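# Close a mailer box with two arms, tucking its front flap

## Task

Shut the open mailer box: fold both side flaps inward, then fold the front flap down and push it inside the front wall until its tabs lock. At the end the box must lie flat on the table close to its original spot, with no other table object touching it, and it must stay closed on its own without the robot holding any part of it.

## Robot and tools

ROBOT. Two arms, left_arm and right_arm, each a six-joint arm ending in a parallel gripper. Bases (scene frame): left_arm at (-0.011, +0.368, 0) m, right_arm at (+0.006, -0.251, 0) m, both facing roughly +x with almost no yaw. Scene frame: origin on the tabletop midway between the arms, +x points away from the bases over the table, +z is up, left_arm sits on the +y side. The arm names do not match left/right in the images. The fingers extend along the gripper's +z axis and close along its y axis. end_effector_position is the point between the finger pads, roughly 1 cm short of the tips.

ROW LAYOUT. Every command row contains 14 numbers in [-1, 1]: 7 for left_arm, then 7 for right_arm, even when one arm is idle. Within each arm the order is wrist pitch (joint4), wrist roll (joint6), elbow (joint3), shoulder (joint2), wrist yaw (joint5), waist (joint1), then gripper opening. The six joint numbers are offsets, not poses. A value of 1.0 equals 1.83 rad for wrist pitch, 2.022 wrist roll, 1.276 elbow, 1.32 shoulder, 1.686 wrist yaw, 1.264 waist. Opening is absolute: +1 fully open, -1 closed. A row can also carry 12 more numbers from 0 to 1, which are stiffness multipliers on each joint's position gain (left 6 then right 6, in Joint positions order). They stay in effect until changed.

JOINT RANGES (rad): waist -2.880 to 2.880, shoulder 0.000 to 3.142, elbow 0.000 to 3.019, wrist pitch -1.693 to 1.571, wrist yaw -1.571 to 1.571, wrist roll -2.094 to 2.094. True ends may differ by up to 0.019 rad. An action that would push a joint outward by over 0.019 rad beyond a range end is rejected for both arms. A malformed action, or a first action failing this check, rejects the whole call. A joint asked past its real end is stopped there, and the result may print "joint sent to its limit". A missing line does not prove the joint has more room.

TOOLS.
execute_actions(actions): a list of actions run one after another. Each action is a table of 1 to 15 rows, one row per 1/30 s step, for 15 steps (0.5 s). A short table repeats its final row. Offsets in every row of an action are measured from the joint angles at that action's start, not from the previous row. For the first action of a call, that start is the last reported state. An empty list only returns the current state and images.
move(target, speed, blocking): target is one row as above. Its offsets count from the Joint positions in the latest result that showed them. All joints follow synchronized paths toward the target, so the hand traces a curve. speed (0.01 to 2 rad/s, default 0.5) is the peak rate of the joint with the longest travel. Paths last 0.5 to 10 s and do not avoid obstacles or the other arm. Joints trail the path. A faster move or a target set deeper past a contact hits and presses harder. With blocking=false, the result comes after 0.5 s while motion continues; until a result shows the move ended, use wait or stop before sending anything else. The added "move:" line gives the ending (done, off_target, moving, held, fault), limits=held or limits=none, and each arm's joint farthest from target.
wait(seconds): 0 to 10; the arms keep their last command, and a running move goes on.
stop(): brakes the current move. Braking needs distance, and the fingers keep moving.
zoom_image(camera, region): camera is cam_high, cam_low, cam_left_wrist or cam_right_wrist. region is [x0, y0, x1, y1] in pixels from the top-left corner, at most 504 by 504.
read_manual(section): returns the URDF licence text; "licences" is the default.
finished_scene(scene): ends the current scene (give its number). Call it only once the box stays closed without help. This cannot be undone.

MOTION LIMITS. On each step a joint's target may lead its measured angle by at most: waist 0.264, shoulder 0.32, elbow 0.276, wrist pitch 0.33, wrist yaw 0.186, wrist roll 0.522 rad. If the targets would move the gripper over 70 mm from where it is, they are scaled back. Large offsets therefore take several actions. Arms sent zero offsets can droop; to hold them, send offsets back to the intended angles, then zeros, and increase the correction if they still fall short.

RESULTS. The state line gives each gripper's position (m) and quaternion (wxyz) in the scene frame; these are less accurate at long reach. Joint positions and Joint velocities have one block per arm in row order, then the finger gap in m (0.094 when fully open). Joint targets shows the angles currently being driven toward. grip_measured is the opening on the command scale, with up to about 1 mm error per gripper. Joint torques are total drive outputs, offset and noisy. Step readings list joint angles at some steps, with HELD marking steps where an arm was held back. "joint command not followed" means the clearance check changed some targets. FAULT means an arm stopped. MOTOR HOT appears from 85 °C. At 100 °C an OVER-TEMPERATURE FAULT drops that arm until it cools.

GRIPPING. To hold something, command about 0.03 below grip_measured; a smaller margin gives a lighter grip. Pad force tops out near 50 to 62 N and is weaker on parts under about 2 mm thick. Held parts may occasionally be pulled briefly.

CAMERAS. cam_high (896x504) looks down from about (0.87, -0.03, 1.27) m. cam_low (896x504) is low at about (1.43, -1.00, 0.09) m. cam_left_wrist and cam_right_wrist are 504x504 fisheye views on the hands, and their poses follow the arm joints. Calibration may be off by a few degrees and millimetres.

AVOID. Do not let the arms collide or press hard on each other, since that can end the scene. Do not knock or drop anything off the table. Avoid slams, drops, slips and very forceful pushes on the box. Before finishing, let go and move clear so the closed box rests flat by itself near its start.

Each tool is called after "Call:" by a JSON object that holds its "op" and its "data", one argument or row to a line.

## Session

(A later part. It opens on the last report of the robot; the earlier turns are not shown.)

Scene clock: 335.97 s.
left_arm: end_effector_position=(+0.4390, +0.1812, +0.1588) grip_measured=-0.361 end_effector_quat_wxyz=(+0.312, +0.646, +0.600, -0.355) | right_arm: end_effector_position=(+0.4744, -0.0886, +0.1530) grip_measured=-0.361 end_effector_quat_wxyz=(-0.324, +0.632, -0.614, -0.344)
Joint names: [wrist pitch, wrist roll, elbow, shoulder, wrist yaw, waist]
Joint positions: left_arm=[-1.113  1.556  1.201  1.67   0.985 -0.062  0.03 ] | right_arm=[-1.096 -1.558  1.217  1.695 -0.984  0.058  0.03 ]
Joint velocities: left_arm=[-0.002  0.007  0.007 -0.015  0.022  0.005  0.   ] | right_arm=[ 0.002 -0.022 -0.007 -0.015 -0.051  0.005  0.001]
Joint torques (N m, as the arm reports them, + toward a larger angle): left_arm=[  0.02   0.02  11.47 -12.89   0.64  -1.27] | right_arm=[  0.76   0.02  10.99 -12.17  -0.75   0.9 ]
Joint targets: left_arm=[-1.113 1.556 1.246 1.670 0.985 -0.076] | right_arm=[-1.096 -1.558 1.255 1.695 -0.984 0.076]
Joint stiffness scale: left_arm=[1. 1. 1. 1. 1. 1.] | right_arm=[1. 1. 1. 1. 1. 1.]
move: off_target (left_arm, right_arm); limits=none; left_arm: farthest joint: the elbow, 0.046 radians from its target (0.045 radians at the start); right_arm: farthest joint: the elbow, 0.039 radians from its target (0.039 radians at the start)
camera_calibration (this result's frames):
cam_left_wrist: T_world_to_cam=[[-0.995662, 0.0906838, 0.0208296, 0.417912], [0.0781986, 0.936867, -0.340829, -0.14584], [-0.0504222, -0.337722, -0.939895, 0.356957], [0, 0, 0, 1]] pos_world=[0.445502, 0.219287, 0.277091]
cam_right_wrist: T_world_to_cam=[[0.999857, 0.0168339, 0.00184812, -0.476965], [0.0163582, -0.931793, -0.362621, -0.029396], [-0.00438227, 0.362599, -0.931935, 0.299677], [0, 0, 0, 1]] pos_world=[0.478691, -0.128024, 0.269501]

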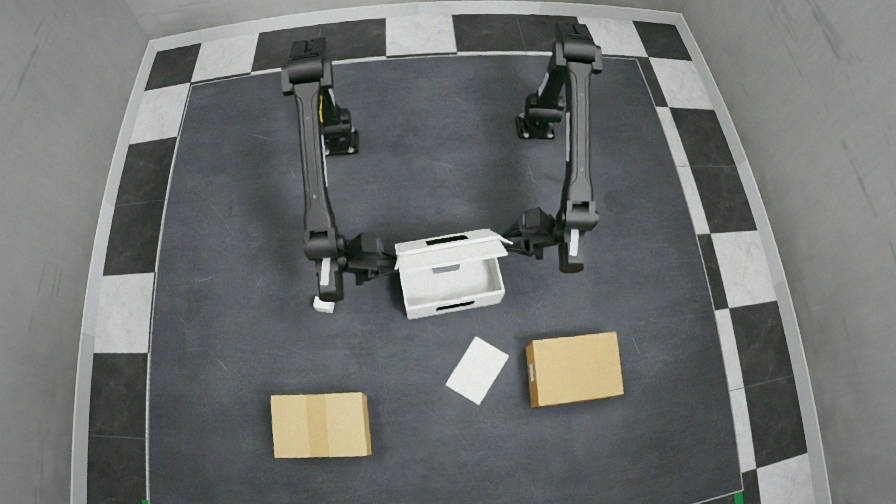

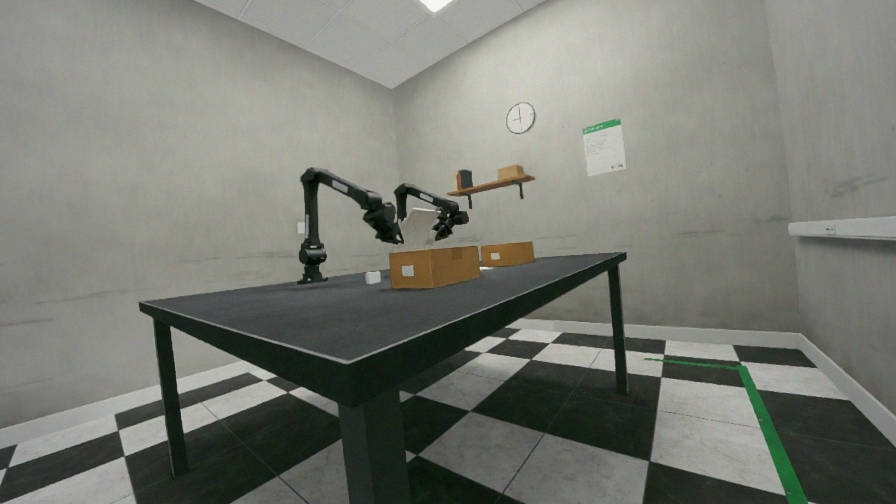

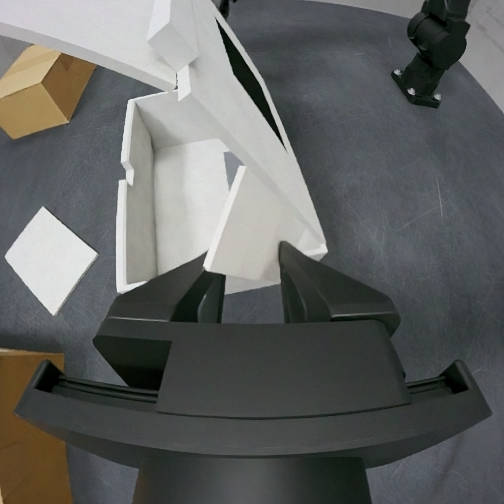

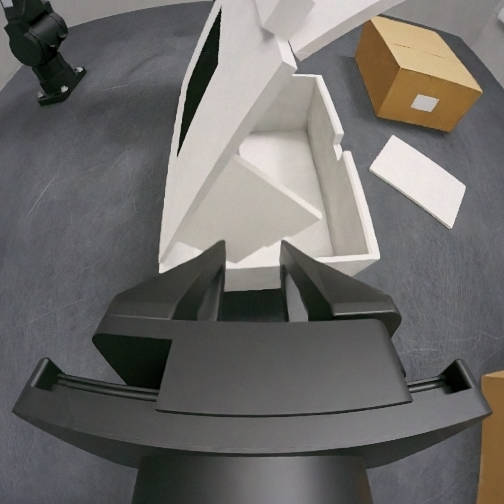

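Call:
{"op": "move", "data": {
  "target": [0,0,0.03,0,0,0.065,-0.36,0,0,0.03,0,0,0,-0.36],
  "speed": 0.1
}}

Call:
{"op": "move", "data": {
  "target": [0,0,-0.032,-0.045,0,0,-1,0,0,0.03,0,0,0,-0.36],
  "speed": 0.1
}}

Scene clock: 352.33 s.
left_arm: end_effector_position=(+0.4522, +0.2170, +0.1588) grip_measured=-0.361 end_effector_quat_wxyz=(+0.325, +0.622, +0.625, -0.343) | right_arm: end_effector_position=(+0.4744, -0.0886, +0.1530) grip_measured=-0.361 end_effector_quat_wxyz=(-0.324, +0.632, -0.614, -0.344)
Joint names: [wrist pitch, wrist roll, elbow, shoulder, wrist yaw, waist]
Joint positions: left_arm=[-1.113  1.556  1.201  1.67   0.985  0.016  0.03 ] | right_arm=[-1.096 -1.558  1.217  1.695 -0.984  0.058  0.03 ]
Joint velocities: left_arm=[ 0.002 -0.022 -0.002 -0.005  0.037 -0.034  0.001] | right_arm=[ 0.002  0.007 -0.007 -0.005  0.051 -0.005 -0.   ]
Joint torques (N m, as the arm reports them, + toward a larger angle): left_arm=[  0.02   0.02  10.87 -12.93   0.63   0.23] | right_arm=[  0.66  -0.02  11.   -12.84  -0.72  -0.72]
Joint targets: left_arm=[-1.113 1.556 1.239 1.670 0.985 0.020] | right_arm=[-1.096 -1.558 1.255 1.695 -0.984 0.058]
Joint stiffness scale: left_arm=[1. 1. 1. 1. 1. 1.] | right_arm=[1. 1. 1. 1. 1. 1.]
move: off_target (left_arm, right_arm); limits=none; left_arm: farthest joint: the elbow, 0.038 radians from its target (0.038 radians at the start); right_arm: farthest joint: the elbow, 0.039 radians from its target (0.039 radians at the start)
camera_calibration (this result's frames):
cam_left_wrist: T_world_to_cam=[[-0.999703, 0.0126227, 0.0208296, 0.4466], [0.00476888, 0.940113, -0.340829, -0.147846], [-0.0238843, -0.340629, -0.939895, 0.358321], [0, 0, 0, 1]] pos_world=[0.455731, 0.255409, 0.277091]
cam_right_wrist: T_world_to_cam=[[0.999857, 0.0168339, 0.00184812, -0.476965], [0.0163582, -0.931793, -0.362621, -0.029396], [-0.00438227, 0.362599, -0.931935, 0.299677], [0, 0, 0, 1]] pos_world=[0.478691, -0.128024, 0.269501]

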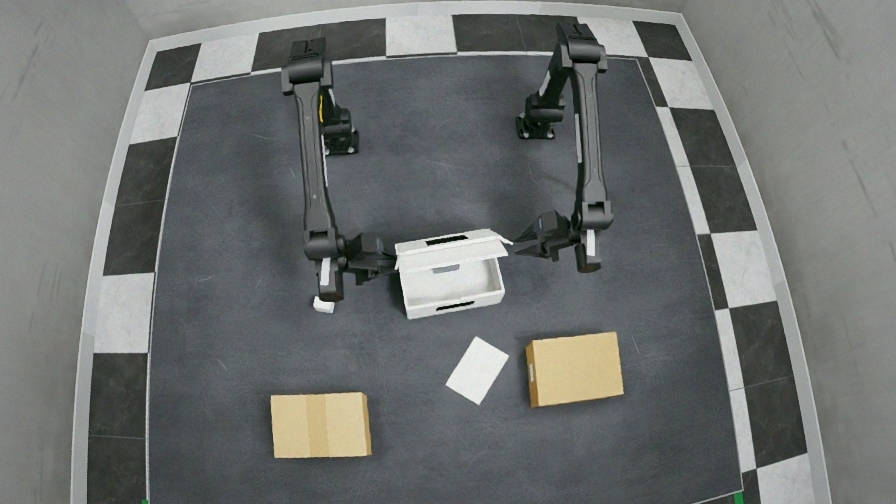

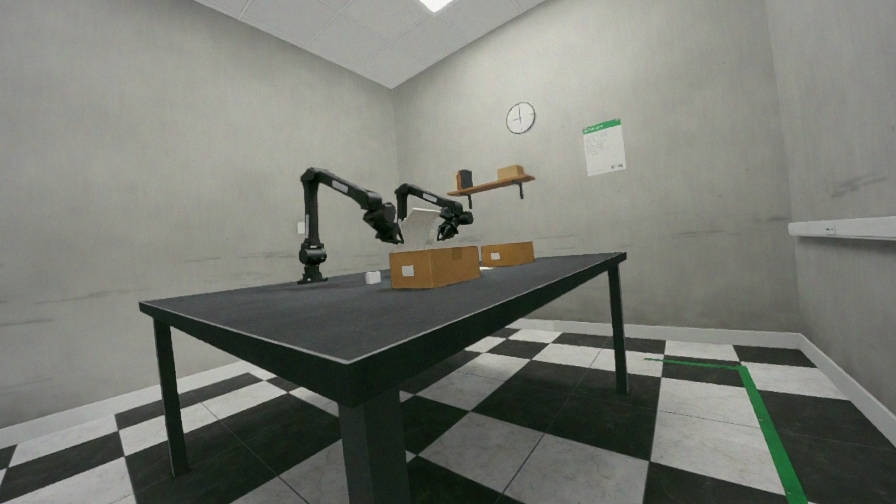

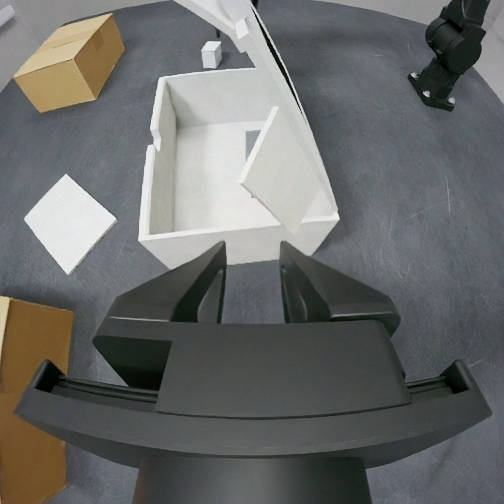

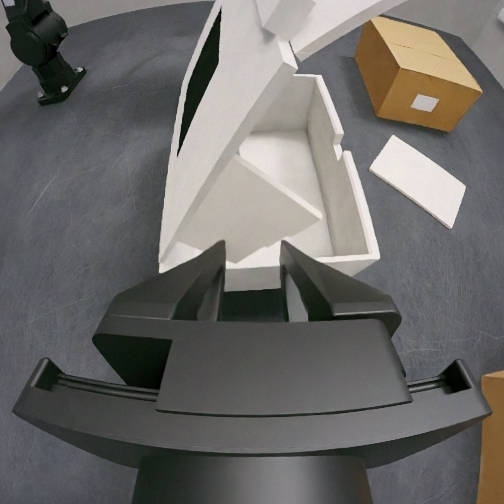

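Scene clock: 353.33 s.
left_arm: end_effector_position=(+0.4361, +0.2172, +0.1581) grip_measured=-0.991 end_effector_quat_wxyz=(+0.322, +0.620, +0.627, -0.346) | right_arm: end_effector_position=(+0.4744, -0.0886, +0.1530) grip_measured=-0.361 end_effector_quat_wxyz=(-0.324, +0.632, -0.614, -0.344)
Joint names: [wrist pitch, wrist roll, elbow, shoulder, wrist yaw, waist]
Joint positions: left_arm=[-1.113  1.556  1.157  1.638  0.985  0.016  0.   ] | right_arm=[-1.096 -1.558  1.217  1.695 -0.984  0.058  0.03 ]
Joint velocities: left_arm=[ 0.002  0.007 -0.007 -0.015 -0.037 -0.015  0.   ] | right_arm=[ 0.002 -0.051 -0.007 -0.005 -0.051 -0.005 -0.001]
Joint torques (N m, as the arm reports them, + toward a larger angle): left_arm=[ -0.02   0.02   7.86 -14.59   0.64  -0.07] | right_arm=[  0.59  -0.01  10.99 -12.91  -0.76   0.16]
Joint targets: left_arm=[-1.113 1.556 1.160 1.611 0.985 0.016] | right_arm=[-1.096 -1.558 1.255 1.695 -0.984 0.058]
Joint stiffness scale: left_arm=[1. 1. 1. 1. 1. 1.] | right_arm=[1. 1. 1. 1. 1. 1.]
move: off_target (left_arm, right_arm); limits=none; left_arm: farthest joint: the shoulder, 0.027 radians from its target (0.059 radians at the start); right_arm: farthest joint: the elbow, 0.039 radians from its target (0.039 radians at the start)
camera_calibration (this result's frames):
cam_left_wrist: T_world_to_cam=[[-0.999387, 0.0126176, 0.0326509, 0.428495], [0.000739665, 0.940178, -0.340682, -0.146554], [-0.0349963, -0.34045, -0.939611, 0.362068], [0, 0, 0, 1]] pos_world=[0.441012, 0.255646, 0.276284]
cam_right_wrist: T_world_to_cam=[[0.999857, 0.0168339, 0.00184812, -0.476965], [0.0163582, -0.931793, -0.362621, -0.029396], [-0.00438227, 0.362599, -0.931935, 0.299677], [0, 0, 0, 1]] pos_world=[0.478691, -0.128024, 0.269501]

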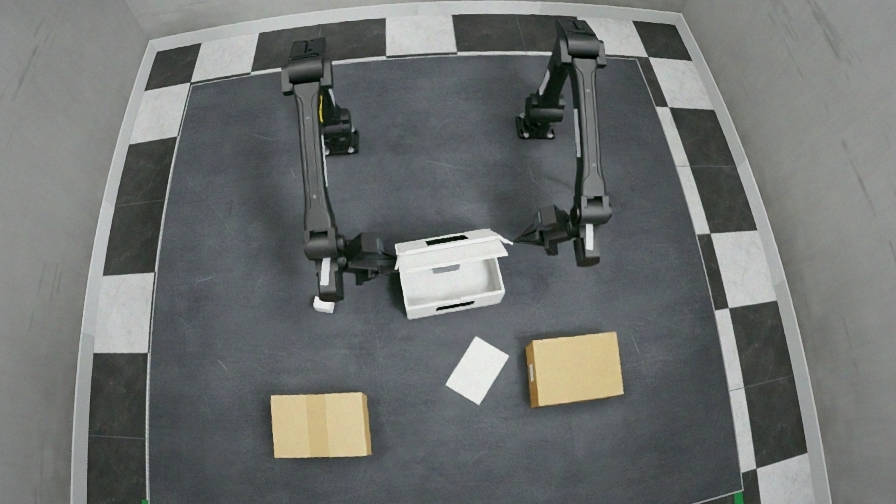

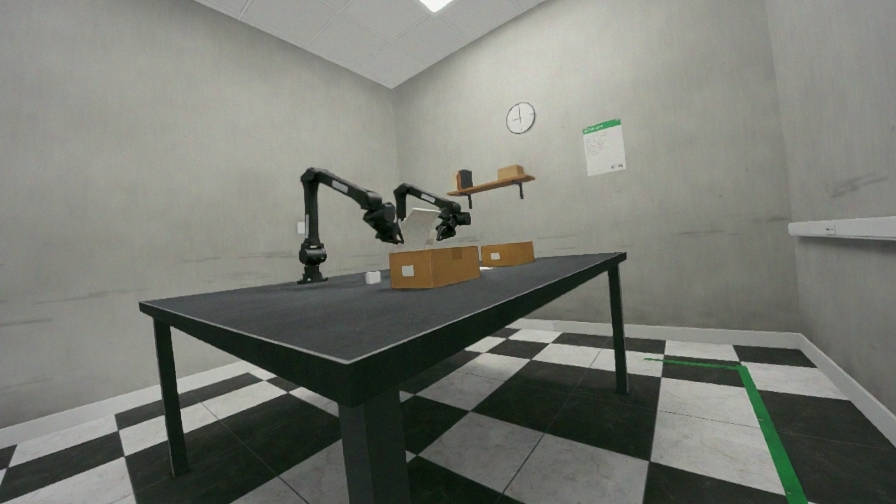

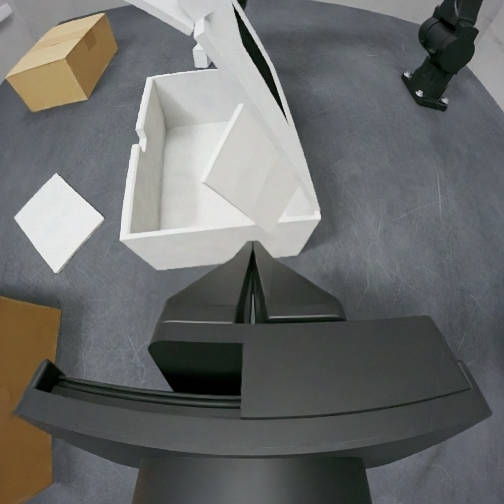

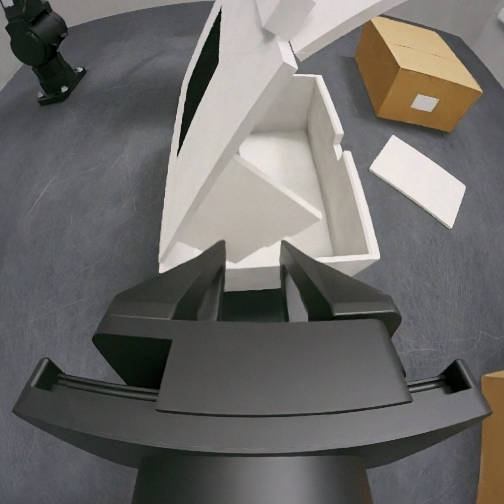

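Call:
{"op": "execute_actions", "data": {
  "actions": [
    [[0,0,0.047,0.024,0,-0.024,-1,0,0,0.028,0,0,0.01,-0.36]],
    [[0,0,0.047,0.024,0,-0.024,-1,0,0,0.028,0,0,0.01,-0.36]],
    [[0,0,0.047,0.024,0,-0.026,-1,0,0,0.028,0,0,0.012,-0.36]],
    [[0,0,0.047,0.024,0,-0.028,-1,0,0,0.028,0,0,0.015,-0.36]],
    [[0,0,0.047,0.024,0,-0.03,-1,0,0,0.028,0,0,0.015,-0.36]]
  ]
}}

Scene clock: 369.80 s.
left_arm: end_effector_position=(+0.4527, +0.1922, +0.1530) grip_measured=-0.991 end_effector_quat_wxyz=(+0.309, +0.643, +0.610, -0.345) | right_arm: end_effector_position=(+0.4745, -0.0899, +0.1510) grip_measured=-0.361 end_effector_quat_wxyz=(-0.319, +0.634, -0.617, -0.340)
Joint names: [wrist pitch, wrist roll, elbow, shoulder, wrist yaw, waist]
Joint positions: left_arm=[-1.113  1.556  1.227  1.696  0.964 -0.041  0.   ] | right_arm=[-1.096 -1.558  1.217  1.695 -0.97   0.058  0.03 ]
Joint velocities: left_arm=[ 0.007 -0.037 -0.012 -0.015 -0.051 -0.005  0.   ] | right_arm=[-0.032 -0.037 -0.002 -0.015 -0.007 -0.015 -0.   ]
Joint torques (N m, as the arm reports them, + toward a larger angle): left_arm=[  0.02   0.02  11.62 -11.85   0.91  -2.6 ] | right_arm=[  0.63   0.    10.86 -12.61  -0.93   1.45]
Joint targets: left_arm=[-1.113 1.556 1.274 1.716 0.970 -0.072] | right_arm=[-1.096 -1.558 1.252 1.695 -0.974 0.077]
Joint stiffness scale: left_arm=[1. 1. 1. 1. 1. 1.] | right_arm=[1. 1. 1. 1. 1. 1.]
Step readings (joint positions; steps 1 to 15: 1st action; 16 to 30: 2nd action; 31 to 45: 3rd action; 46 to 60: 4th action; 61 to 75: 5th action):
0: left_arm=[-1.113 1.556 1.157 1.638 0.985 0.016] | right_arm=[-1.096 -1.558 1.217 1.695 -0.984 0.058]
1: left_arm=[-1.113 1.556 1.158 1.638 0.985 0.015] | right_arm=[-1.096 -1.558 1.217 1.695 -0.984 0.058]
2: left_arm=[-1.113 1.556 1.161 1.640 0.985 0.013] | right_arm=[-1.096 -1.558 1.217 1.695 -0.984 0.058]
4: left_arm=[-1.113 1.556 1.169 1.646 0.985 0.004] | right_arm=[-1.096 -1.558 1.217 1.695 -0.984 0.058]
8: left_arm=[-1.113 1.556 1.174 1.649 0.985 -0.011] | right_arm=[-1.096 -1.558 1.217 1.695 -0.984 0.058]
15: left_arm=[-1.113 1.556 1.174 1.649 0.985 -0.013] | right_arm=[-1.096 -1.558 1.217 1.695 -0.984 0.058]
16: left_arm=[-1.113 1.556 1.175 1.650 0.985 -0.014] | right_arm=[-1.096 -1.558 1.217 1.695 -0.984 0.058]
17: left_arm=[-1.113 1.556 1.179 1.652 0.985 -0.017] | right_arm=[-1.096 -1.558 1.217 1.695 -0.984 0.058]
19: left_arm=[-1.113 1.556 1.187 1.658 0.981 -0.023] | right_arm=[-1.096 -1.558 1.217 1.695 -0.984 0.058]
23: left_arm=[-1.113 1.556 1.189 1.661 0.981 -0.024] | right_arm=[-1.096 -1.558 1.217 1.695 -0.982 0.058]
30: left_arm=[-1.113 1.556 1.189 1.661 0.981 -0.024] | right_arm=[-1.096 -1.558 1.217 1.695 -0.982 0.058]
31: left_arm=[-1.113 1.556 1.190 1.662 0.980 -0.024] | right_arm=[-1.096 -1.558 1.217 1.695 -0.982 0.058]
32: left_arm=[-1.113 1.556 1.193 1.664 0.978 -0.025] | right_arm=[-1.096 -1.558 1.217 1.695 -0.981 0.058]
34: left_arm=[-1.113 1.556 1.199 1.668 0.976 -0.028] | right_arm=[-1.096 -1.558 1.217 1.695 -0.980 0.058]
38: left_arm=[-1.113 1.556 1.201 1.673 0.976 -0.029] | right_arm=[-1.096 -1.558 1.217 1.695 -0.979 0.058]
45: left_arm=[-1.113 1.556 1.202 1.673 0.976 -0.029] | right_arm=[-1.096 -1.558 1.217 1.695 -0.979 0.058]
46: left_arm=[-1.113 1.556 1.202 1.673 0.974 -0.030] | right_arm=[-1.096 -1.558 1.217 1.695 -0.978 0.058]
47: left_arm=[-1.113 1.556 1.205 1.675 0.972 -0.030] | right_arm=[-1.096 -1.558 1.217 1.695 -0.977 0.058]
49: left_arm=[-1.113 1.556 1.211 1.680 0.970 -0.032] | right_arm=[-1.096 -1.558 1.217 1.695 -0.975 0.058]
53: left_arm=[-1.113 1.556 1.214 1.685 0.970 -0.034] | right_arm=[-1.096 -1.558 1.217 1.695 -0.974 0.058]
60: left_arm=[-1.113 1.556 1.214 1.685 0.970 -0.034] | right_arm=[-1.096 -1.558 1.217 1.695 -0.974 0.058]
61: left_arm=[-1.113 1.556 1.215 1.685 0.968 -0.035] | right_arm=[-1.096 -1.558 1.217 1.695 -0.973 0.058]
62: left_arm=[-1.113 1.556 1.218 1.687 0.966 -0.035] | right_arm=[-1.096 -1.558 1.217 1.695 -0.971 0.058]
64: left_arm=[-1.113 1.556 1.224 1.691 0.964 -0.038] | right_arm=[-1.096 -1.558 1.217 1.695 -0.970 0.058]
68: left_arm=[-1.113 1.556 1.227 1.696 0.964 -0.041] | right_arm=[-1.096 -1.558 1.217 1.695 -0.970 0.058]
75: Joint positions above
camera_calibration (this result's frames):
cam_left_wrist: T_world_to_cam=[[-0.997387, 0.0692011, 0.0207545, 0.435582], [0.0589023, 0.945235, -0.321033, -0.155094], [-0.0418337, -0.318972, -0.946841, 0.349398], [0, 0, 0, 1]] pos_world=[0.458196, 0.227906, 0.271993]
cam_right_wrist: T_world_to_cam=[[0.999855, 0.0169075, 0.00221103, -0.477038], [0.0166142, -0.936813, -0.349436, -0.0339541], [-0.00383676, 0.349421, -0.936958, 0.29761], [0, 0, 0, 1]] pos_world=[0.478674, -0.127734, 0.268038]

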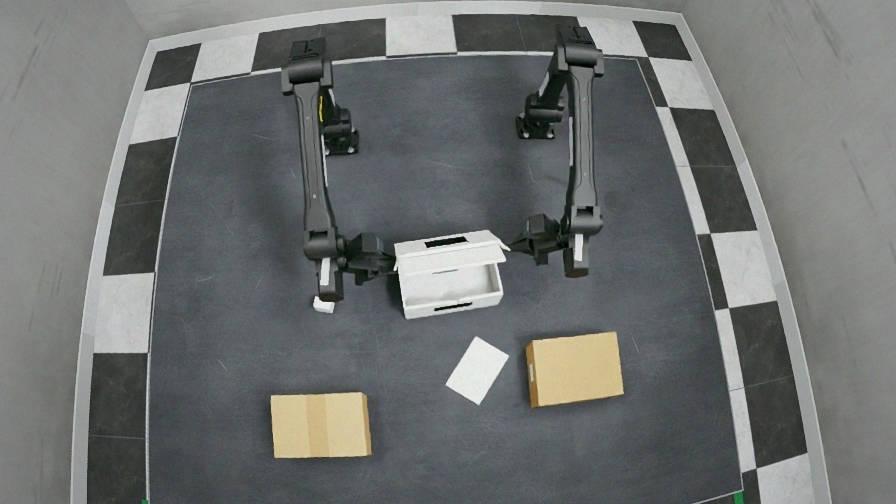

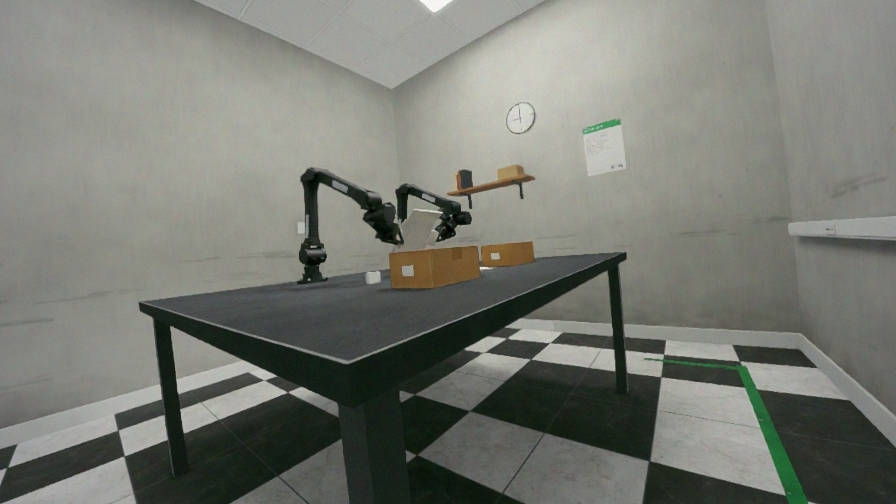

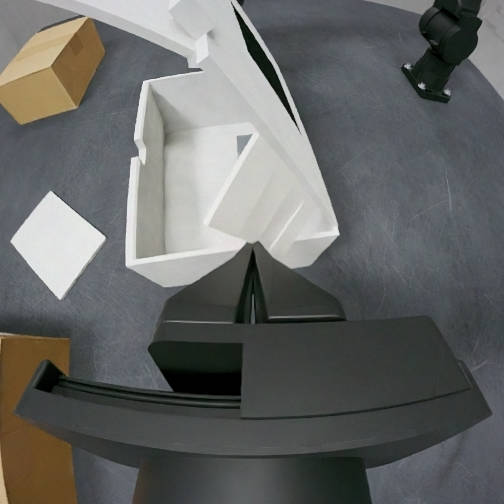

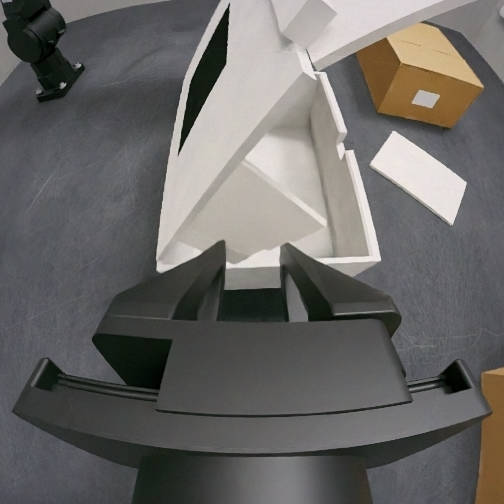

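Call:
{"op": "move", "data": {
  "target": [0,0,-0.028,-0.058,0.01,-0.005,-1,0,0,-0.028,-0.048,-0.01,0.005,-0.36],
  "speed": 0.04
}}

Scene clock: 381.00 s.
left_arm: end_effector_position=(+0.4379, +0.1931, +0.1600) grip_measured=-0.991 end_effector_quat_wxyz=(+0.313, +0.641, +0.608, -0.347) | right_arm: end_effector_position=(+0.4599, -0.0900, +0.1608) grip_measured=-0.361 end_effector_quat_wxyz=(-0.325, +0.635, -0.614, -0.338)
Joint names: [wrist pitch, wrist roll, elbow, shoulder, wrist yaw, waist]
Joint positions: left_arm=[-1.113  1.556  1.187  1.653  0.973 -0.039  0.   ] | right_arm=[-1.096 -1.558  1.178  1.645 -0.975  0.058  0.03 ]
Joint velocities: left_arm=[ 0.002 -0.066 -0.017 -0.024 -0.081 -0.005  0.   ] | right_arm=[-0.007 -0.066 -0.007  0.015 -0.007  0.005 -0.   ]
Joint torques (N m, as the arm reports them, + toward a larger angle): left_arm=[  0.03   0.02   7.99 -15.27   0.94  -0.71] | right_arm=[  0.61  -0.01   8.11 -12.92  -1.2    0.35]
Joint targets: left_arm=[-1.113 1.556 1.191 1.620 0.980 -0.047] | right_arm=[-1.096 -1.558 1.181 1.631 -0.987 0.064]
Joint stiffness scale: left_arm=[1. 1. 1. 1. 1. 1.] | right_arm=[1. 1. 1. 1. 1. 1.]
move: off_target (left_arm); limits=none; left_arm: farthest joint: the shoulder, 0.033 radians from its target (0.077 radians at the start); right_arm: farthest joint: the shoulder, 0.013 radians from its target (0.063 radians at the start)
camera_calibration (this result's frames):
cam_left_wrist: T_world_to_cam=[[-0.997543, 0.0677711, 0.0177379, 0.421472], [0.0581392, 0.942161, -0.330079, -0.150398], [-0.0390818, -0.328237, -0.943787, 0.355806], [0, 0, 0, 1]] pos_world=[0.443086, 0.229924, 0.278685]
cam_right_wrist: T_world_to_cam=[[0.999772, 0.0168735, 0.0131228, -0.464228], [0.0204341, -0.934633, -0.355026, -0.0310143], [0.00627448, 0.355213, -0.934764, 0.302269], [0, 0, 0, 1]] pos_world=[0.462859, -0.128524, 0.277631]

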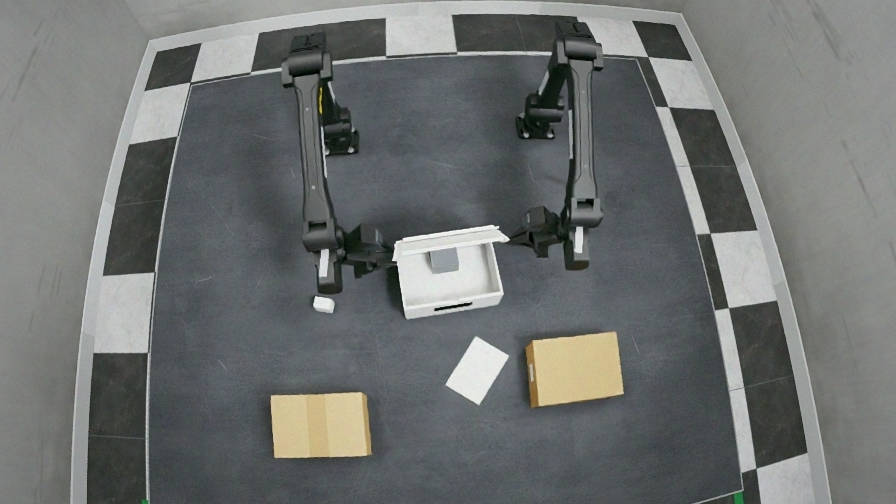

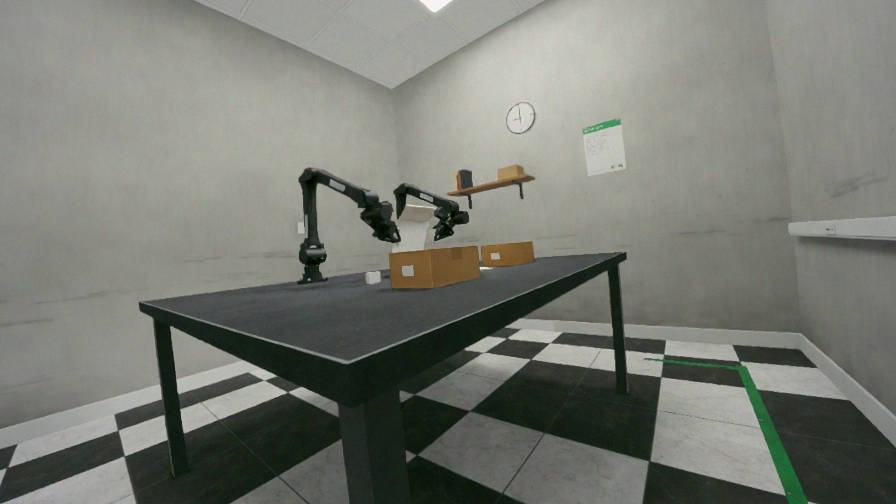

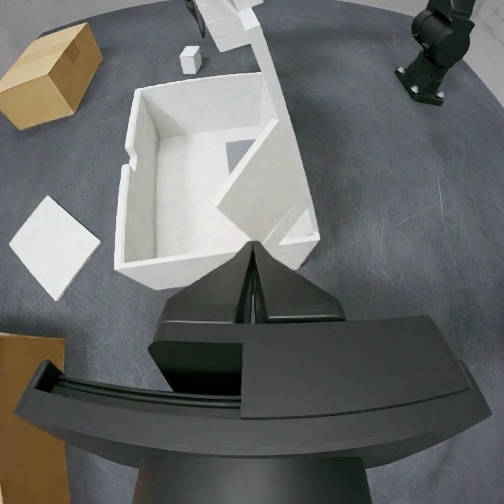

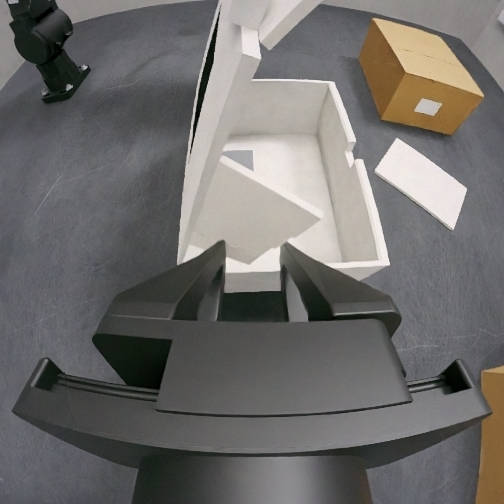

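Call:
{"op": "move", "data": {
  "target": [0,0,0.025,0,0.01,-0.065,-1,0,0,0.02,0,-0.01,0.035,-0.36],
  "speed": 0.04
}}

Scene clock: 390.17 s.
left_arm: end_effector_position=(+0.4273, +0.1693, +0.1597) grip_measured=-0.991 end_effector_quat_wxyz=(+0.304, +0.656, +0.591, -0.357) | right_arm: end_effector_position=(+0.4594, -0.0879, +0.1619) grip_measured=-0.361 end_effector_quat_wxyz=(-0.326, +0.635, -0.612, -0.341)
Joint names: [wrist pitch, wrist roll, elbow, shoulder, wrist yaw, waist]
Joint positions: left_arm=[-1.113  1.556  1.185  1.653  0.976 -0.092  0.   ] | right_arm=[-1.096 -1.558  1.178  1.645 -0.983  0.061  0.03 ]
Joint velocities: left_arm=[ 0.012 -0.037 -0.002 -0.005 -0.022  0.005 -0.   ] | right_arm=[-0.002  0.051 -0.007 -0.015 -0.11  -0.005  0.001]
Joint torques (N m, as the arm reports them, + toward a larger angle): left_arm=[  0.01   0.02  10.53 -12.73   1.23  -2.42] | right_arm=[  0.78   0.03   9.94 -12.09  -1.1    2.83]
Joint targets: left_arm=[-1.113 1.556 1.219 1.653 0.990 -0.121] | right_arm=[-1.096 -1.558 1.204 1.645 -0.992 0.102]
Joint stiffness scale: left_arm=[1. 1. 1. 1. 1. 1.] | right_arm=[1. 1. 1. 1. 1. 1.]
move: off_target (left_arm, right_arm); limits=none; left_arm: farthest joint: the elbow, 0.034 radians from its target (0.032 radians at the start); right_arm: farthest joint: the waist, 0.041 radians from its target (0.044 radians at the start)
camera_calibration (this result's frames):
cam_left_wrist: T_world_to_cam=[[-0.992511, 0.120566, 0.0196545, 0.40113], [0.107232, 0.936959, -0.33258, -0.147216], [-0.0585133, -0.327982, -0.94287, 0.355466], [0, 0, 0, 1]] pos_world=[0.434711, 0.206159, 0.278313]
cam_right_wrist: T_world_to_cam=[[0.999719, 0.0198834, 0.0129167, -0.463419], [0.0232141, -0.931694, -0.362501, -0.0283963], [0.00482666, 0.362699, -0.931894, 0.303435], [0, 0, 0, 1]] pos_world=[0.462483, -0.127298, 0.278462]

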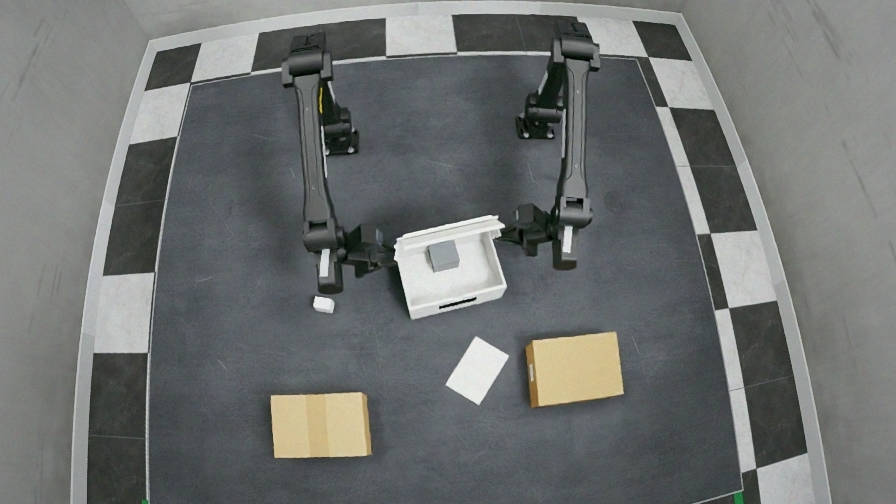

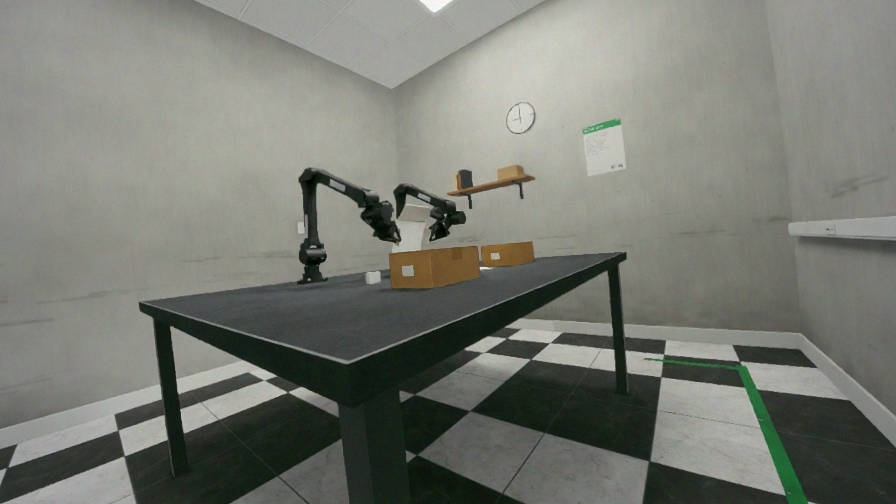

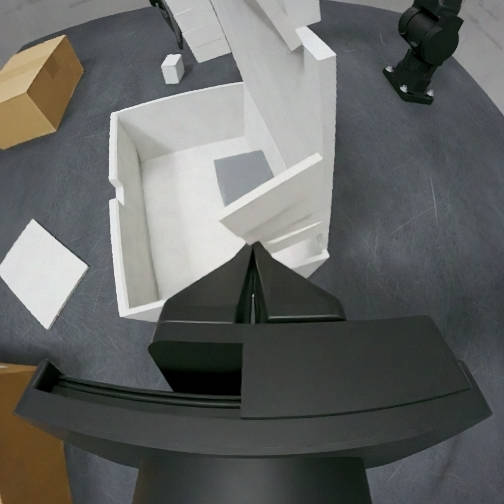

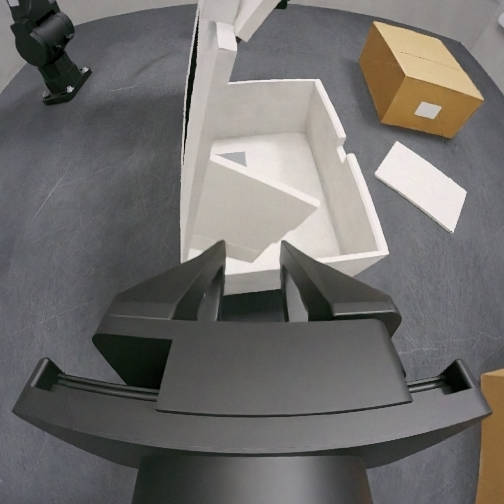

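Call:
{"op": "move", "data": {
  "target": [-0.005,0,0.1,0.072,0.01,-0.035,-1,0,0,0.062,0.037,-0.01,0.04,-0.36],
  "speed": 0.05
}}

Scene clock: 401.43 s.
left_arm: end_effector_position=(+0.4496, +0.1502, +0.1553) grip_measured=-0.991 end_effector_quat_wxyz=(+0.302, +0.664, +0.579, -0.364) | right_arm: end_effector_position=(+0.4686, -0.0748, +0.1606) grip_measured=-0.361 end_effector_quat_wxyz=(-0.326, +0.641, -0.602, -0.348)
Joint names: [wrist pitch, wrist roll, elbow, shoulder, wrist yaw, waist]
Joint positions: left_arm=[-1.118  1.556  1.267  1.728  0.986 -0.123  0.   ] | right_arm=[-1.096 -1.558  1.215  1.679 -0.993  0.086  0.03 ]
Joint velocities: left_arm=[ 0.007 -0.007 -0.002 -0.015 -0.066  0.005 -0.   ] | right_arm=[-0.007 -0.066 -0.002 -0.005 -0.037 -0.015  0.001]
Joint torques (N m, as the arm reports them, + toward a larger angle): left_arm=[ -0.14   0.02  11.57 -12.32   0.9   -1.14] | right_arm=[  0.56   0.01  11.46 -11.41  -0.98   1.41]
Joint targets: left_arm=[-1.122 1.556 1.312 1.748 0.993 -0.136] | right_arm=[-1.096 -1.558 1.257 1.694 -1.000 0.111]
Joint stiffness scale: left_arm=[1. 1. 1. 1. 1. 1.] | right_arm=[1. 1. 1. 1. 1. 1.]
move: off_target (left_arm, right_arm); limits=none; left_arm: farthest joint: the elbow, 0.045 radians from its target (0.128 radians at the start); right_arm: farthest joint: the elbow, 0.042 radians from its target (0.079 radians at the start)
camera_calibration (this result's frames):
cam_left_wrist: T_world_to_cam=[[-0.988274, 0.151652, 0.017785, 0.419352], [0.136467, 0.929498, -0.342651, -0.143605], [-0.0684949, -0.336206, -0.939294, 0.35144], [0, 0, 0, 1]] pos_world=[0.458104, 0.188042, 0.273441]
cam_right_wrist: T_world_to_cam=[[0.998892, 0.044613, 0.014949, -0.470956], [0.0469719, -0.927137, -0.371768, -0.0262107], [-0.00272593, 0.372058, -0.928205, 0.301082], [0, 0, 0, 1]] pos_world=[0.472487, -0.11531, 0.276762]

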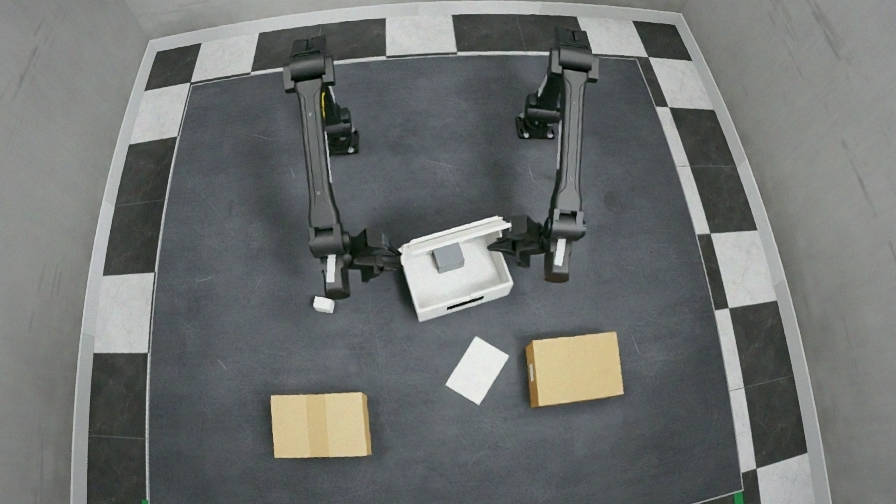

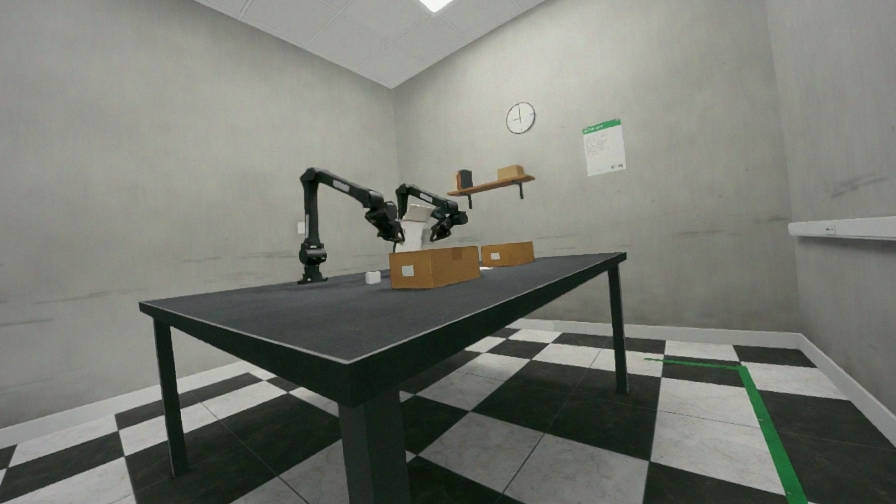

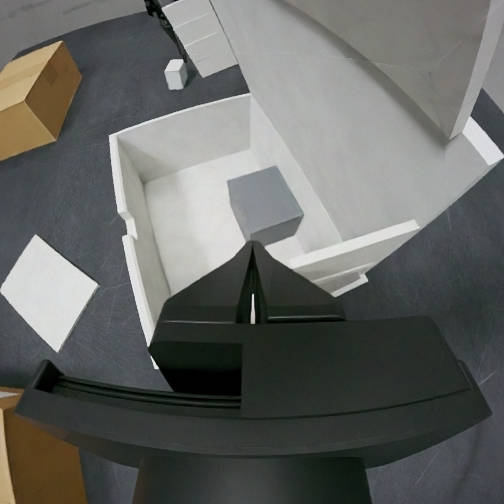

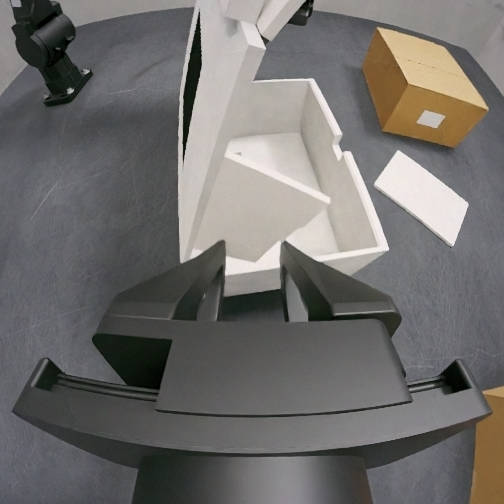

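Call:
{"op": "move", "data": {
  "target": [0,0,0.03,0,0,0.17,-1,0,0,0.03,0,0,-0.1,-0.36],
  "speed": 0.15
}}

Scene clock: 431.03 s.
left_arm: end_effector_position=(+0.4854, +0.2532, +0.1553) grip_measured=-0.991 end_effector_quat_wxyz=(+0.340, +0.598, +0.647, -0.330) | right_arm: end_effector_position=(+0.4857, -0.1288, +0.1606) grip_measured=-0.361 end_effector_quat_wxyz=(-0.345, +0.606, -0.637, -0.328)
Joint names: [wrist pitch, wrist roll, elbow, shoulder, wrist yaw, waist]
Joint positions: left_arm=[-1.118  1.556  1.267  1.728  0.986  0.091  0.   ] | right_arm=[-1.096 -1.558  1.215  1.679 -0.993 -0.029  0.03 ]
Joint velocities: left_arm=[-0.032 -0.007  0.007  0.005 -0.022  0.005  0.001] | right_arm=[-0.012 -0.007  0.017 -0.005  0.022  0.005  0.001]
Joint torques (N m, as the arm reports them, + toward a larger angle): left_arm=[  0.03   0.02  10.93 -13.78   0.64   0.16] | right_arm=[  0.65  -0.02  11.04 -12.79  -0.73  -0.97]
Joint targets: left_arm=[-1.118 1.556 1.305 1.728 0.986 0.091] | right_arm=[-1.096 -1.558 1.253 1.679 -0.993 -0.041]
Joint stiffness scale: left_arm=[1. 1. 1. 1. 1. 1.] | right_arm=[1. 1. 1. 1. 1. 1.]
move: off_target (left_arm, right_arm); limits=none; left_arm: farthest joint: the elbow, 0.038 radians from its target (0.038 radians at the start); right_arm: farthest joint: the elbow, 0.039 radians from its target (0.039 radians at the start)
camera_calibration (this result's frames):
cam_left_wrist: T_world_to_cam=[[-0.997913, -0.0620757, 0.017785, 0.497916], [-0.064409, 0.937252, -0.342651, -0.14868], [0.00460133, -0.343082, -0.939294, 0.354779], [0, 0, 0, 1]] pos_world=[0.485668, 0.291978, 0.273441]
cam_right_wrist: T_world_to_cam=[[0.997453, -0.0697436, 0.0149588, -0.49969], [-0.0592177, -0.926577, -0.371414, -0.0254886], [0.0397642, 0.369582, -0.928347, 0.300226], [0, 0, 0, 1]] pos_world=[0.484969, -0.169426, 0.276722]

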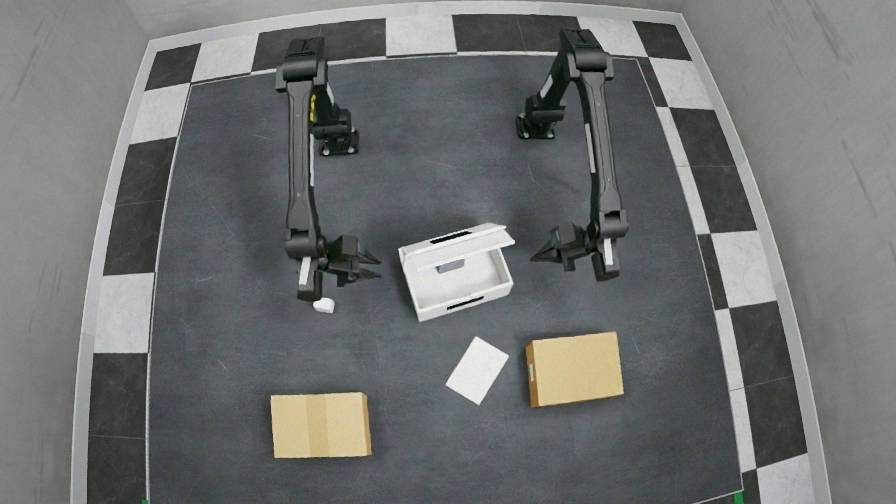

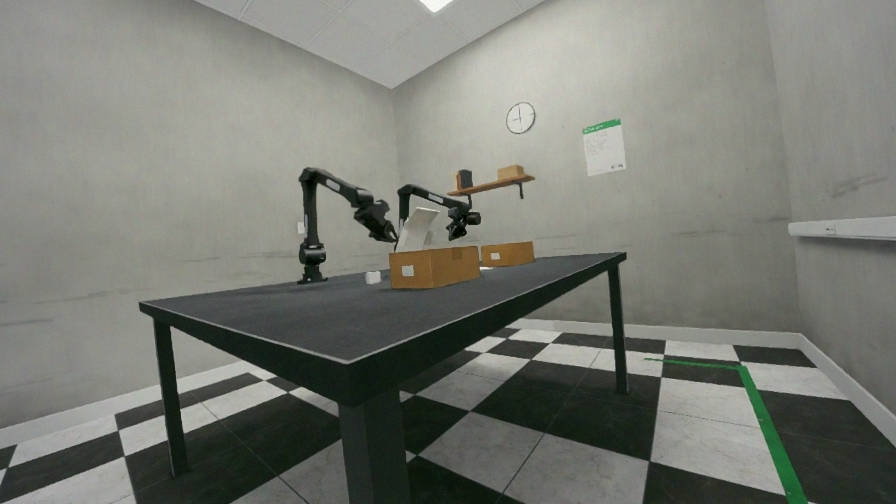

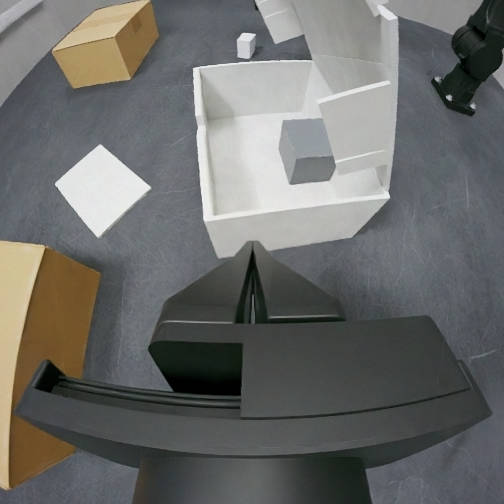

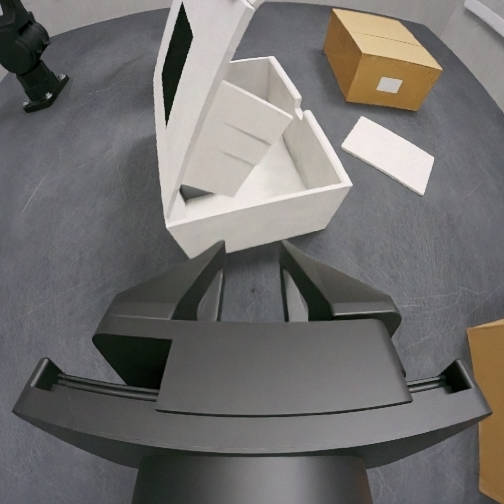

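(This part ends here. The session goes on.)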